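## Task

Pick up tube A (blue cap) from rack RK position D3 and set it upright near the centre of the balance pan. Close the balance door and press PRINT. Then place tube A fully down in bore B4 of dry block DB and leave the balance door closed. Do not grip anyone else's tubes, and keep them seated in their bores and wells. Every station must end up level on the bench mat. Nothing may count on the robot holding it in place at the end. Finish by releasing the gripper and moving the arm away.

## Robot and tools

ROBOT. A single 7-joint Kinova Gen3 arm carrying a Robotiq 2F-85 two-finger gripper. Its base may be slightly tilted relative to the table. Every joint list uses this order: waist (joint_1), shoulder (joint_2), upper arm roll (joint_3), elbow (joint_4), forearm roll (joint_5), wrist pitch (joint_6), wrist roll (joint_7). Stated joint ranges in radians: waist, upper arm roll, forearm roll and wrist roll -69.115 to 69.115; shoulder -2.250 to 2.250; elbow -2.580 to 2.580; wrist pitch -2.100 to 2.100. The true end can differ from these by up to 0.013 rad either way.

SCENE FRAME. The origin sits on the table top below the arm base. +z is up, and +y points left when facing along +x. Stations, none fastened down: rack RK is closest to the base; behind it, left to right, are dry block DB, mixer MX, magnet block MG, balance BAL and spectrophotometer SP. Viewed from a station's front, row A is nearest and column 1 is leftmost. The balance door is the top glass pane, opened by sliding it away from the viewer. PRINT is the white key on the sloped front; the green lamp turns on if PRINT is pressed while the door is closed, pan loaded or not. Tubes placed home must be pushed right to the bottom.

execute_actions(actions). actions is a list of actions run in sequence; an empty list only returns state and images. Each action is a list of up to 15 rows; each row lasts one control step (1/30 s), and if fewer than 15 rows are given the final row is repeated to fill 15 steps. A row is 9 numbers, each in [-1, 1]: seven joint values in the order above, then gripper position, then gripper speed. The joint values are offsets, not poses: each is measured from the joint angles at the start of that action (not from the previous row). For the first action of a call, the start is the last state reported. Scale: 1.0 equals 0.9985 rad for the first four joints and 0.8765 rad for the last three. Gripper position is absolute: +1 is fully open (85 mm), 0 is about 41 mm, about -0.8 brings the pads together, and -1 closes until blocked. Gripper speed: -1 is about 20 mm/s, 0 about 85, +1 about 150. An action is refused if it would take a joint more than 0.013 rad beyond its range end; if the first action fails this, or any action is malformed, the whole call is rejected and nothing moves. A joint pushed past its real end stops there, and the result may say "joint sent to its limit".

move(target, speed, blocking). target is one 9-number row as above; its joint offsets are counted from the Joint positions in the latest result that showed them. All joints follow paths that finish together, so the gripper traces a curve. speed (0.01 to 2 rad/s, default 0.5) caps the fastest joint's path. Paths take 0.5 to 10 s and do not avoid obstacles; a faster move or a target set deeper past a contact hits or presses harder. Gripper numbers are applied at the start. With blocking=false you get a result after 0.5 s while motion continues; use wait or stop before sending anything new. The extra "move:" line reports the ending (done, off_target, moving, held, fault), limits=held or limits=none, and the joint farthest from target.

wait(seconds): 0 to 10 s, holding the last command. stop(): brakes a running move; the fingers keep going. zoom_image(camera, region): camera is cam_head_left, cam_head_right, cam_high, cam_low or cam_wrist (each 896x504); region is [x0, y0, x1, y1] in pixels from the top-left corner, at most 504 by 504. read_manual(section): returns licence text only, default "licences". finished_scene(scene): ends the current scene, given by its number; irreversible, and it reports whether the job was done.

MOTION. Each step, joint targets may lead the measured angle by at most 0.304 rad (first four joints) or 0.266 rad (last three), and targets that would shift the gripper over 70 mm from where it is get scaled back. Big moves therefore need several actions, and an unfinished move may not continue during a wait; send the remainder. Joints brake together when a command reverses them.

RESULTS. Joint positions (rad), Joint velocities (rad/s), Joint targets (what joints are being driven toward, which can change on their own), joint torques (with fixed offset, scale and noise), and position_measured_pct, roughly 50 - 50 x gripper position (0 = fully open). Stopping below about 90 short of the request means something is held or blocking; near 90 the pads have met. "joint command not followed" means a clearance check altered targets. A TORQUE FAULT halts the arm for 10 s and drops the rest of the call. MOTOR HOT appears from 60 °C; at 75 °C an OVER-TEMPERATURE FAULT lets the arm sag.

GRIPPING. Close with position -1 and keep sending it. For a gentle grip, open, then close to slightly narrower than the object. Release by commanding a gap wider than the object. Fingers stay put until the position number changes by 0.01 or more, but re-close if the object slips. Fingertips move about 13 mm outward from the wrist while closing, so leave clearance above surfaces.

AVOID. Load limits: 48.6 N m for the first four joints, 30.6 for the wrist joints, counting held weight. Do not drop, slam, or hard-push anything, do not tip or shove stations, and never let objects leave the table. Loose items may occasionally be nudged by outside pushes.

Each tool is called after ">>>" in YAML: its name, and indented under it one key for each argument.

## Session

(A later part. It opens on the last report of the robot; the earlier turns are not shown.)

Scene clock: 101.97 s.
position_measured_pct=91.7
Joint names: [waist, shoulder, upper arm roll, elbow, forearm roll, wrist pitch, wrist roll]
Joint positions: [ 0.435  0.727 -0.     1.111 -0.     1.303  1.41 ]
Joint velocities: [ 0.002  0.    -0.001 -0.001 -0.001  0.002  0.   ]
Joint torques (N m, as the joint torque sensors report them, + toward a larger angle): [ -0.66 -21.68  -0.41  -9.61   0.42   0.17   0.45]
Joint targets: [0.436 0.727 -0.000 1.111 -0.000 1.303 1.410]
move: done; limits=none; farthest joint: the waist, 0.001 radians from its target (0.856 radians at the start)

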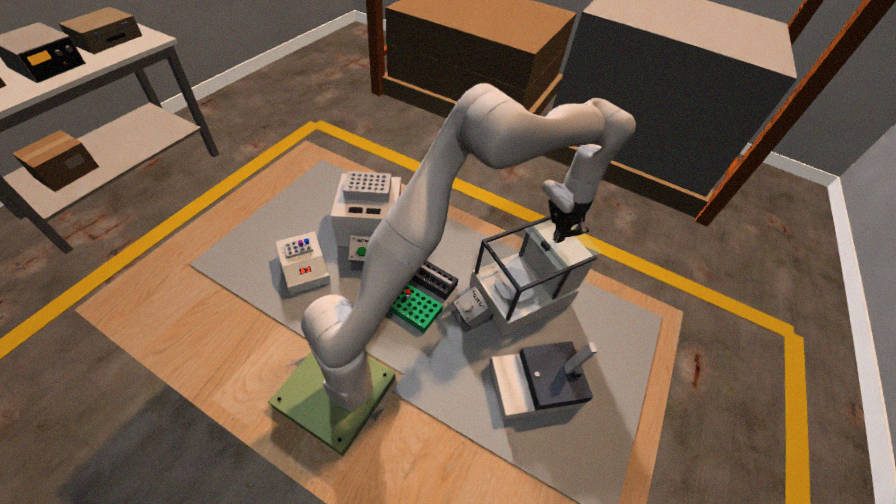

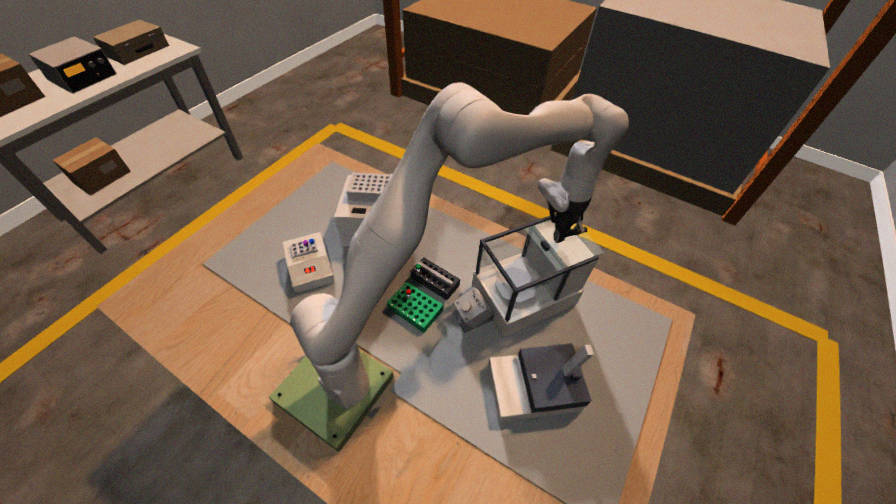

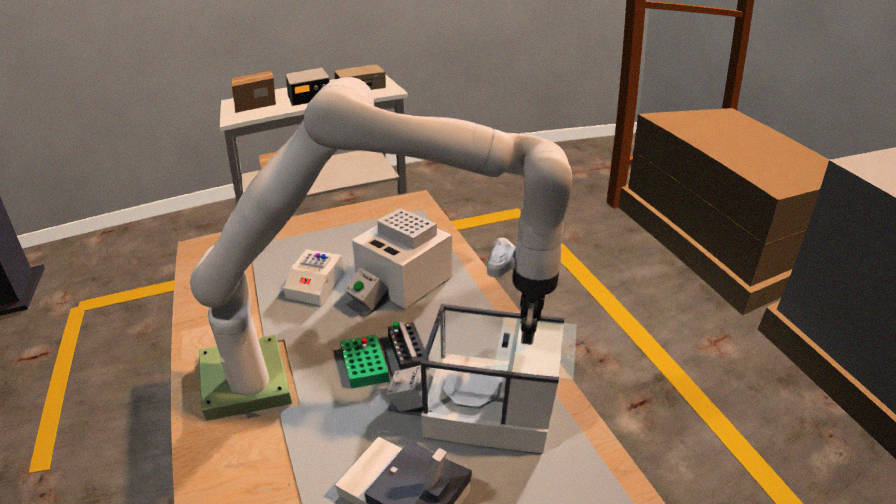

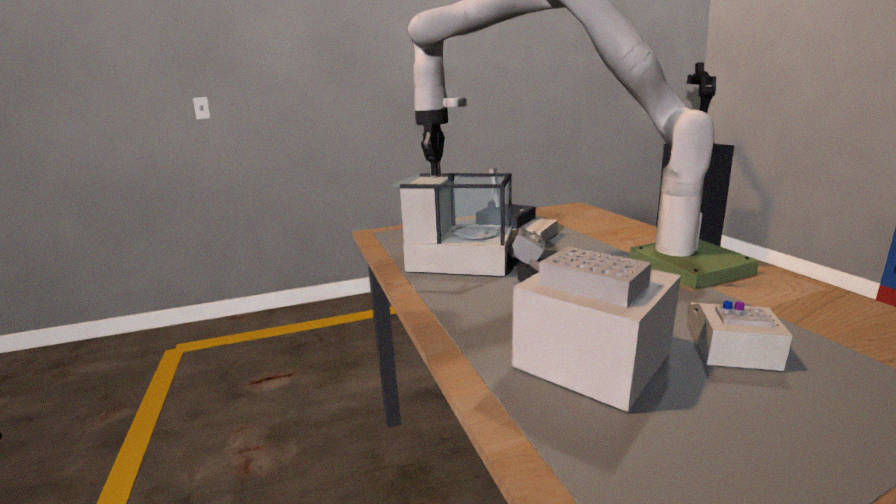

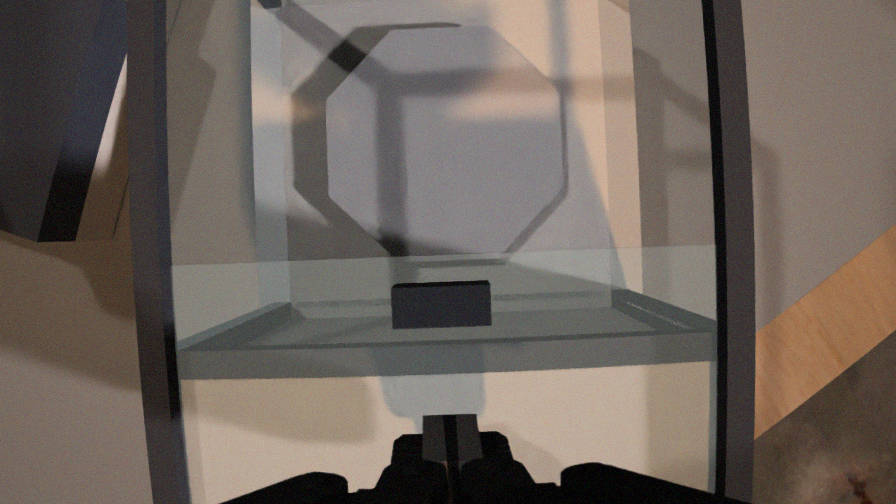

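>>> move:
  target: [-0.019,-0.1492,0,0.2914,0,-0.162,-0.0228,-1,0]
  speed: 0.32

>>> move:
  target: [-0.030,-0.1582,0,0.2724,0,-0.130,-0.0342,-1,0]
  speed: 0.28

Scene clock: 103.63 s.
position_measured_pct=91.7
Joint names: [waist, shoulder, upper arm roll, elbow, forearm roll, wrist pitch, wrist roll]
Joint positions: [ 0.416  0.578 -0.     1.401 -0.     1.16   1.39 ]
Joint velocities: [-0.    -0.003 -0.     0.     0.     0.     0.   ]
Joint torques (N m, as the joint torque sensors report them, + toward a larger angle): [  0.14 -18.76  -0.02  -8.6    0.11   0.7    0.48]
Joint targets: [0.416 0.578 -0.000 1.402 -0.000 1.161 1.390]
move: done; limits=none; farthest joint: the elbow, 0.001 radians from its target (0.291 radians at the start)

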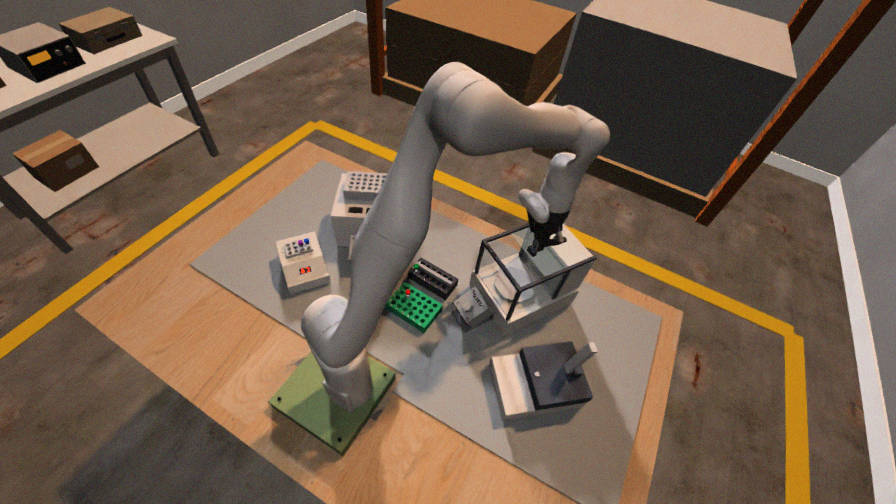

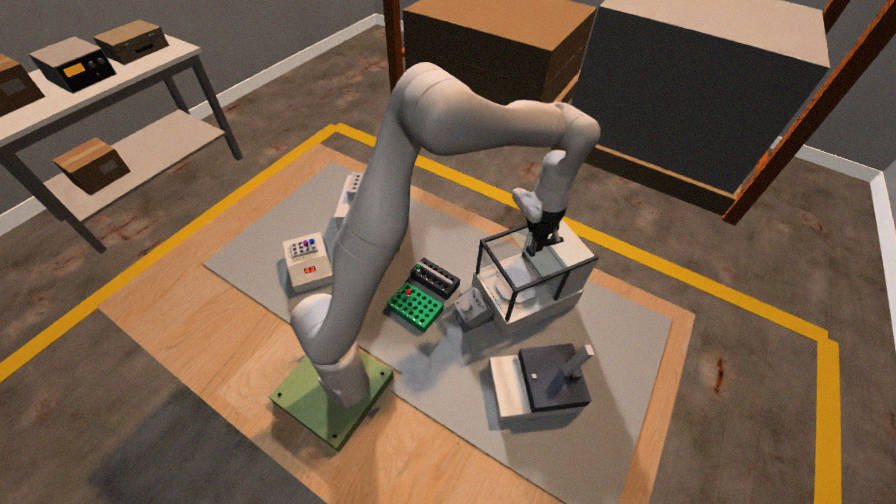

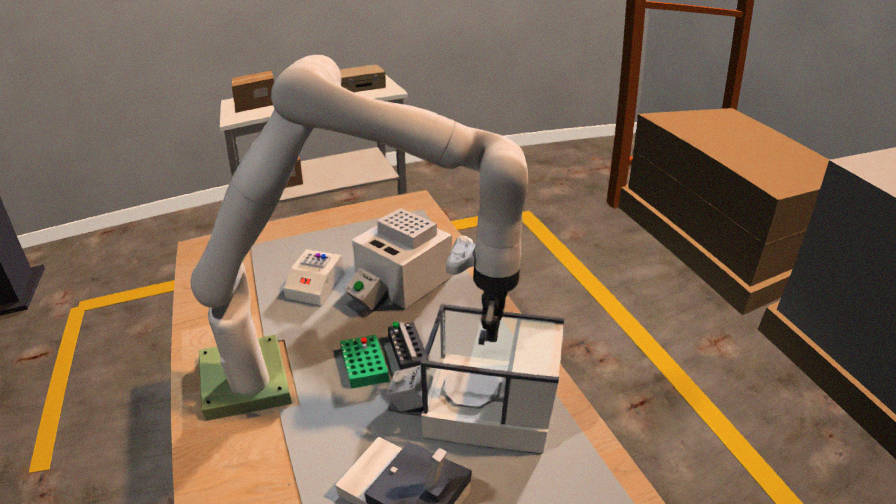

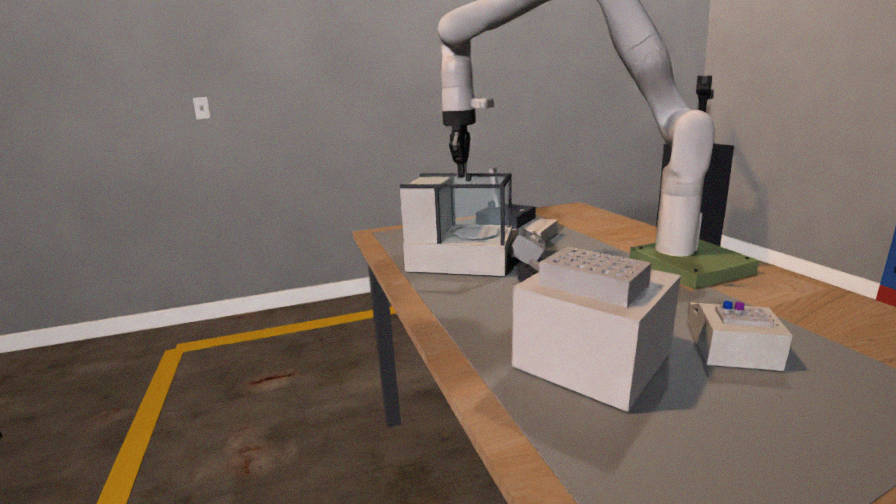

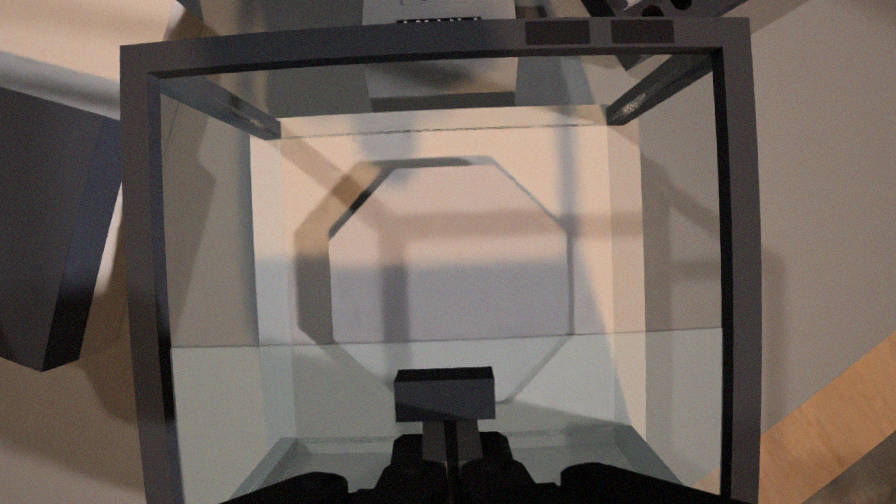

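Scene clock: 104.93 s.
position_measured_pct=91.7
Joint names: [waist, shoulder, upper arm roll, elbow, forearm roll, wrist pitch, wrist roll]
Joint positions: [0.387 0.421 0.    1.671 0.    1.044 1.36 ]
Joint velocities: [ 0.001 -0.004  0.001  0.001  0.001 -0.002 -0.   ]
Joint torques (N m, as the joint torque sensors report them, + toward a larger angle): [ -0.36 -15.98  -0.34  -7.93   0.06   1.38   0.79]
Joint targets: [0.387 0.420 -0.000 1.673 -0.000 1.046 1.360]
move: done; limits=none; farthest joint: the elbow, 0.002 radians from its target (0.272 radians at the start)

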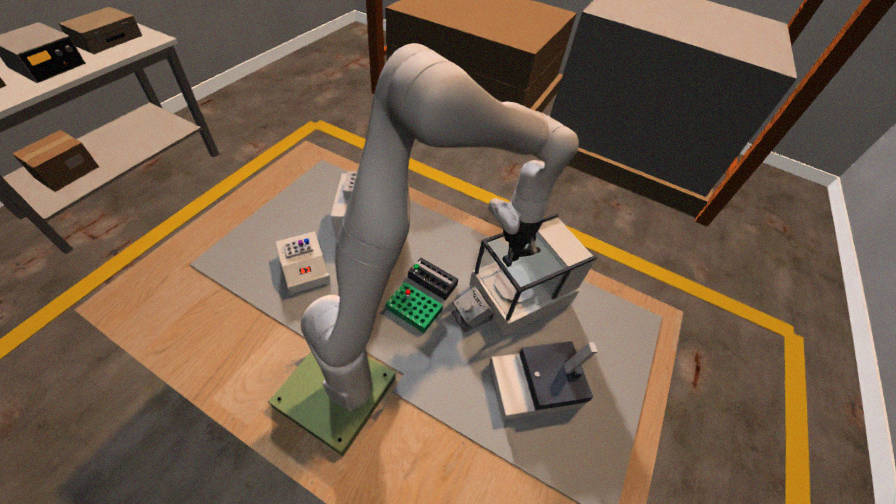

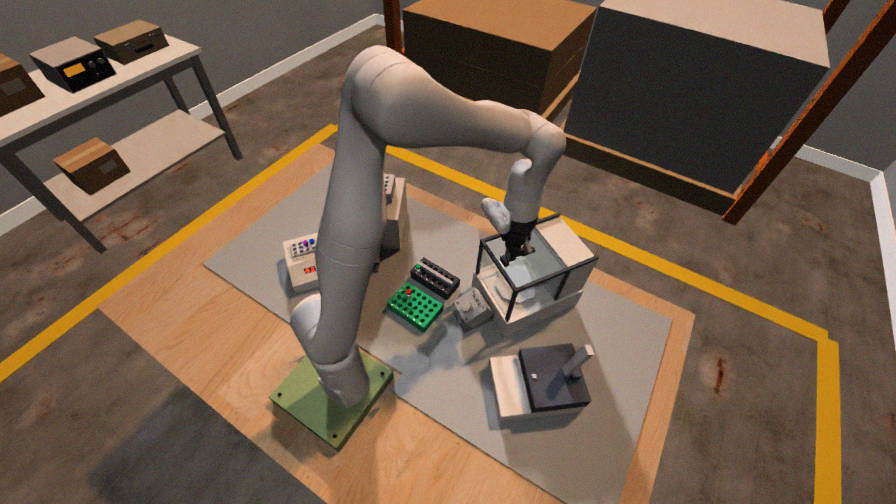

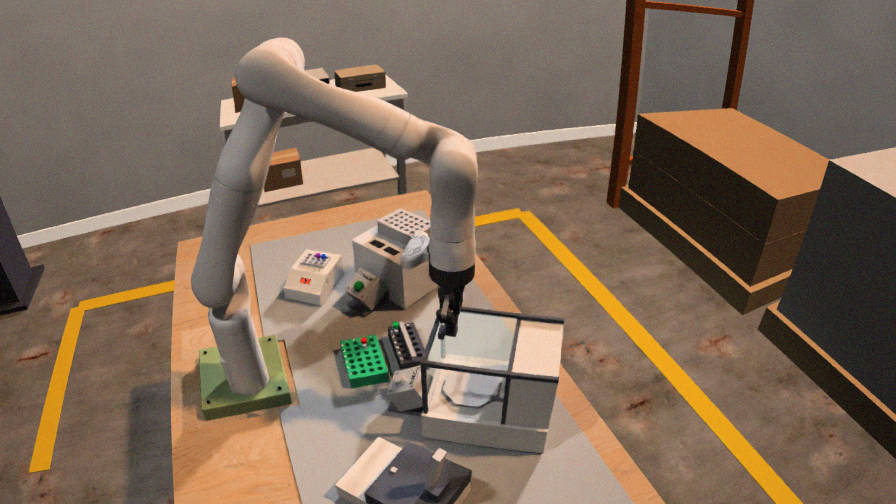

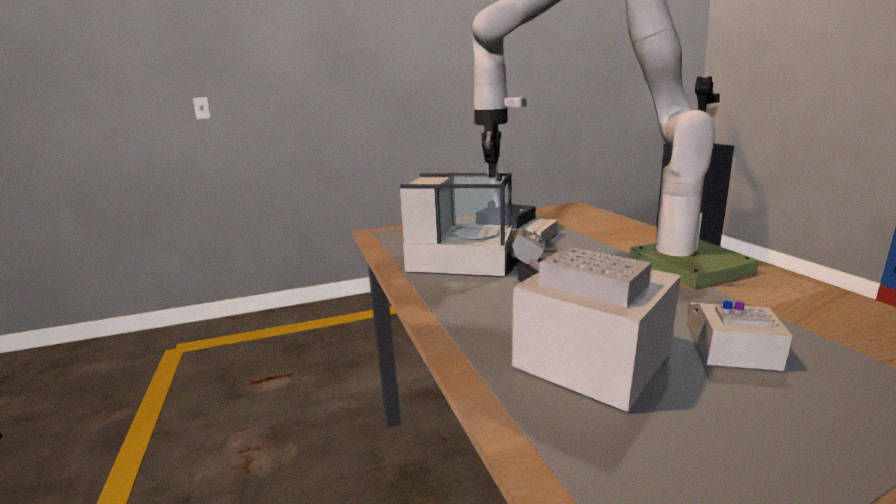

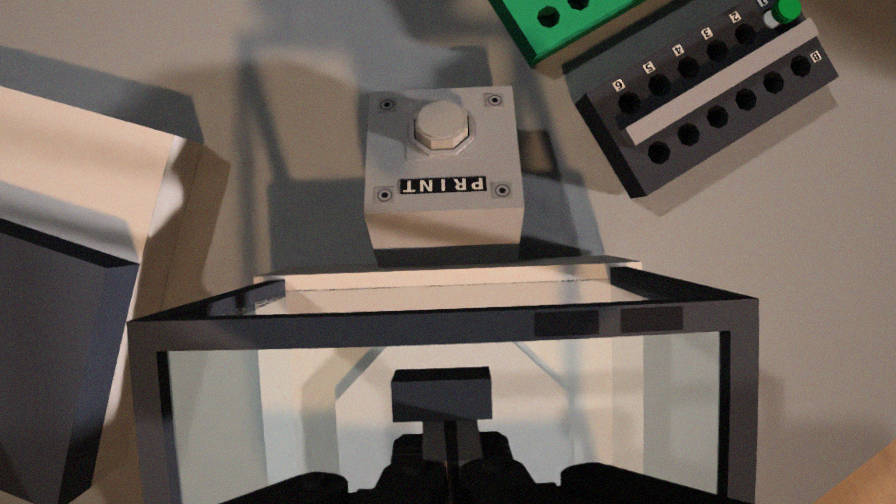

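>>> move:
  target: [0,-0.1097,0,-0.2668,0,0.4353,0,-1,0]
  speed: 0.8

Scene clock: 106.27 s.
position_measured_pct=91.7
Joint names: [waist, shoulder, upper arm roll, elbow, forearm roll, wrist pitch, wrist roll]
Joint positions: [0.387 0.311 0.    1.405 0.    1.426 1.36 ]
Joint velocities: [ 0.    -0.001  0.001 -0.001 -0.002 -0.    -0.   ]
Joint torques (N m, as the joint torque sensors report them, + toward a larger angle): [ -0.13 -15.39  -0.59  -9.88   0.14   0.45   0.44]
Joint targets: [0.387 0.311 0.000 1.405 0.000 1.426 1.360]
move: done; limits=none; farthest joint: the elbow, 0.001 radians from its target (0.267 radians at the start)

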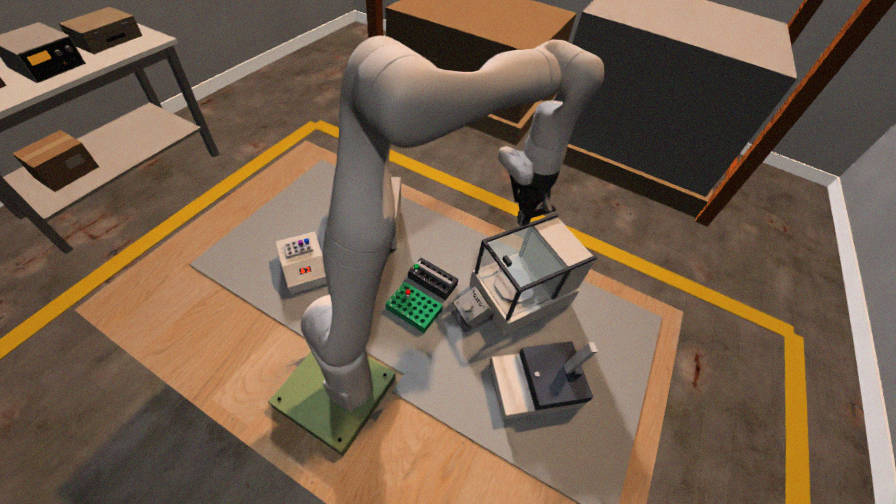

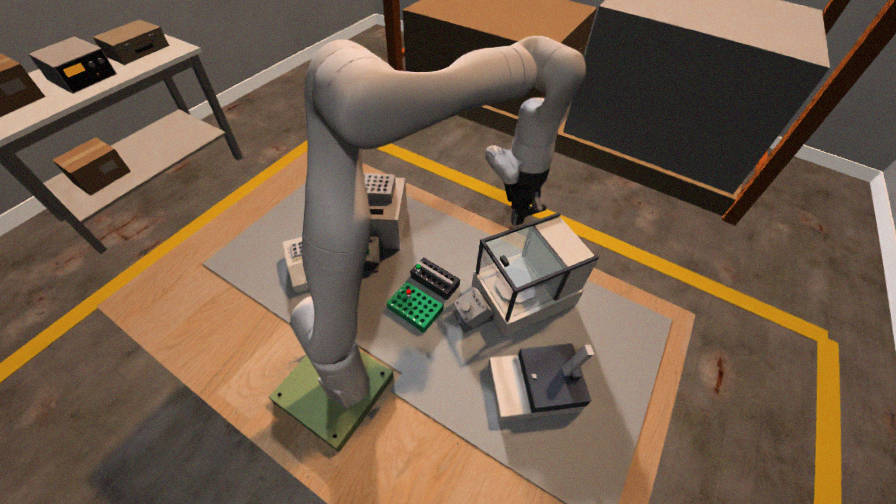

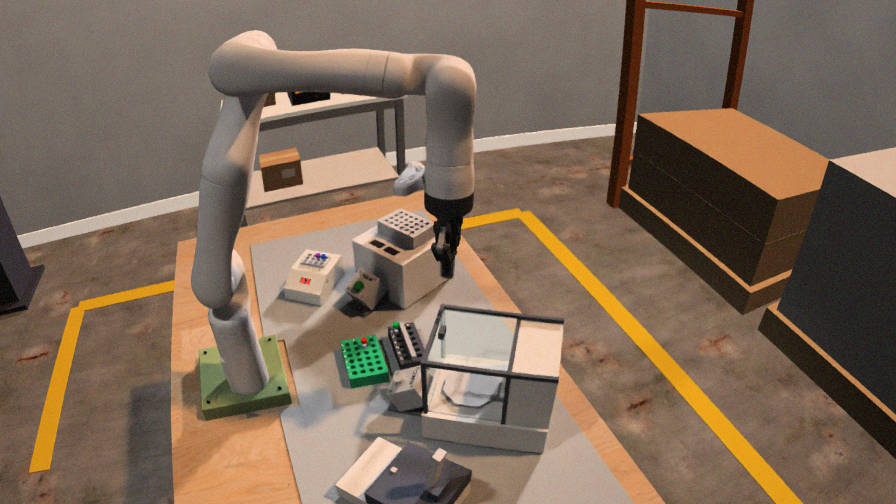

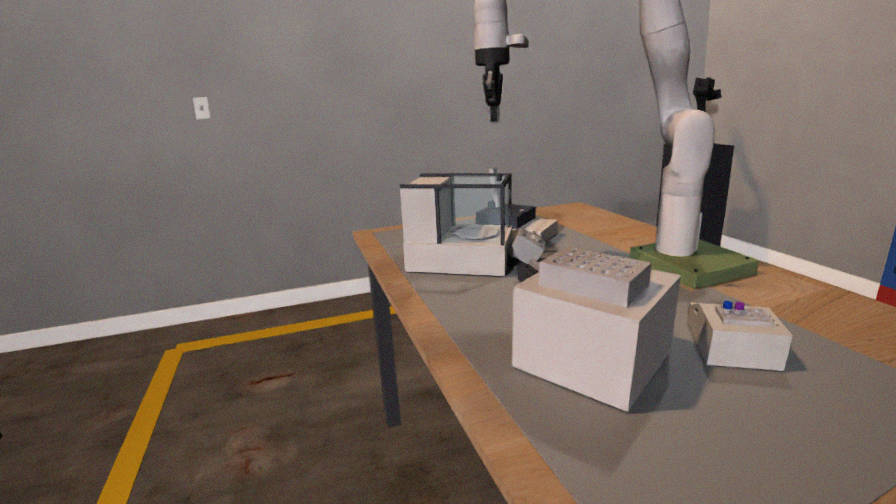

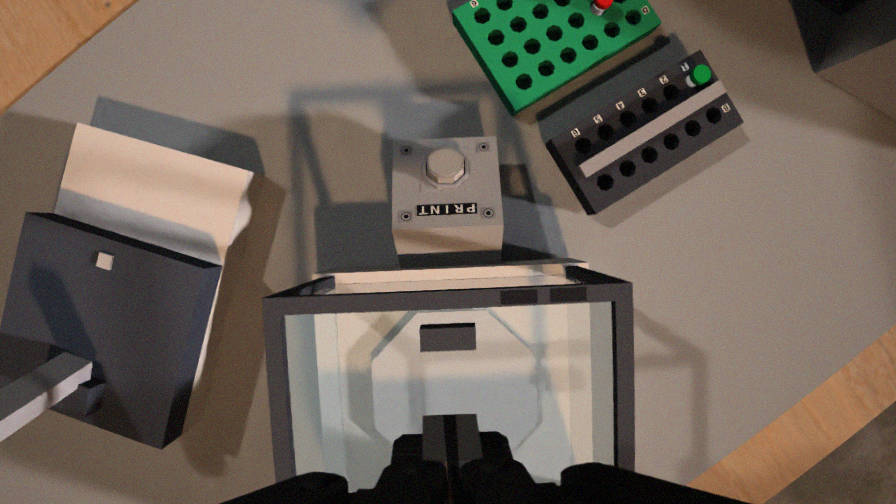

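>>> finished_scene:
  scene: 1

The scene is finished: the task was done.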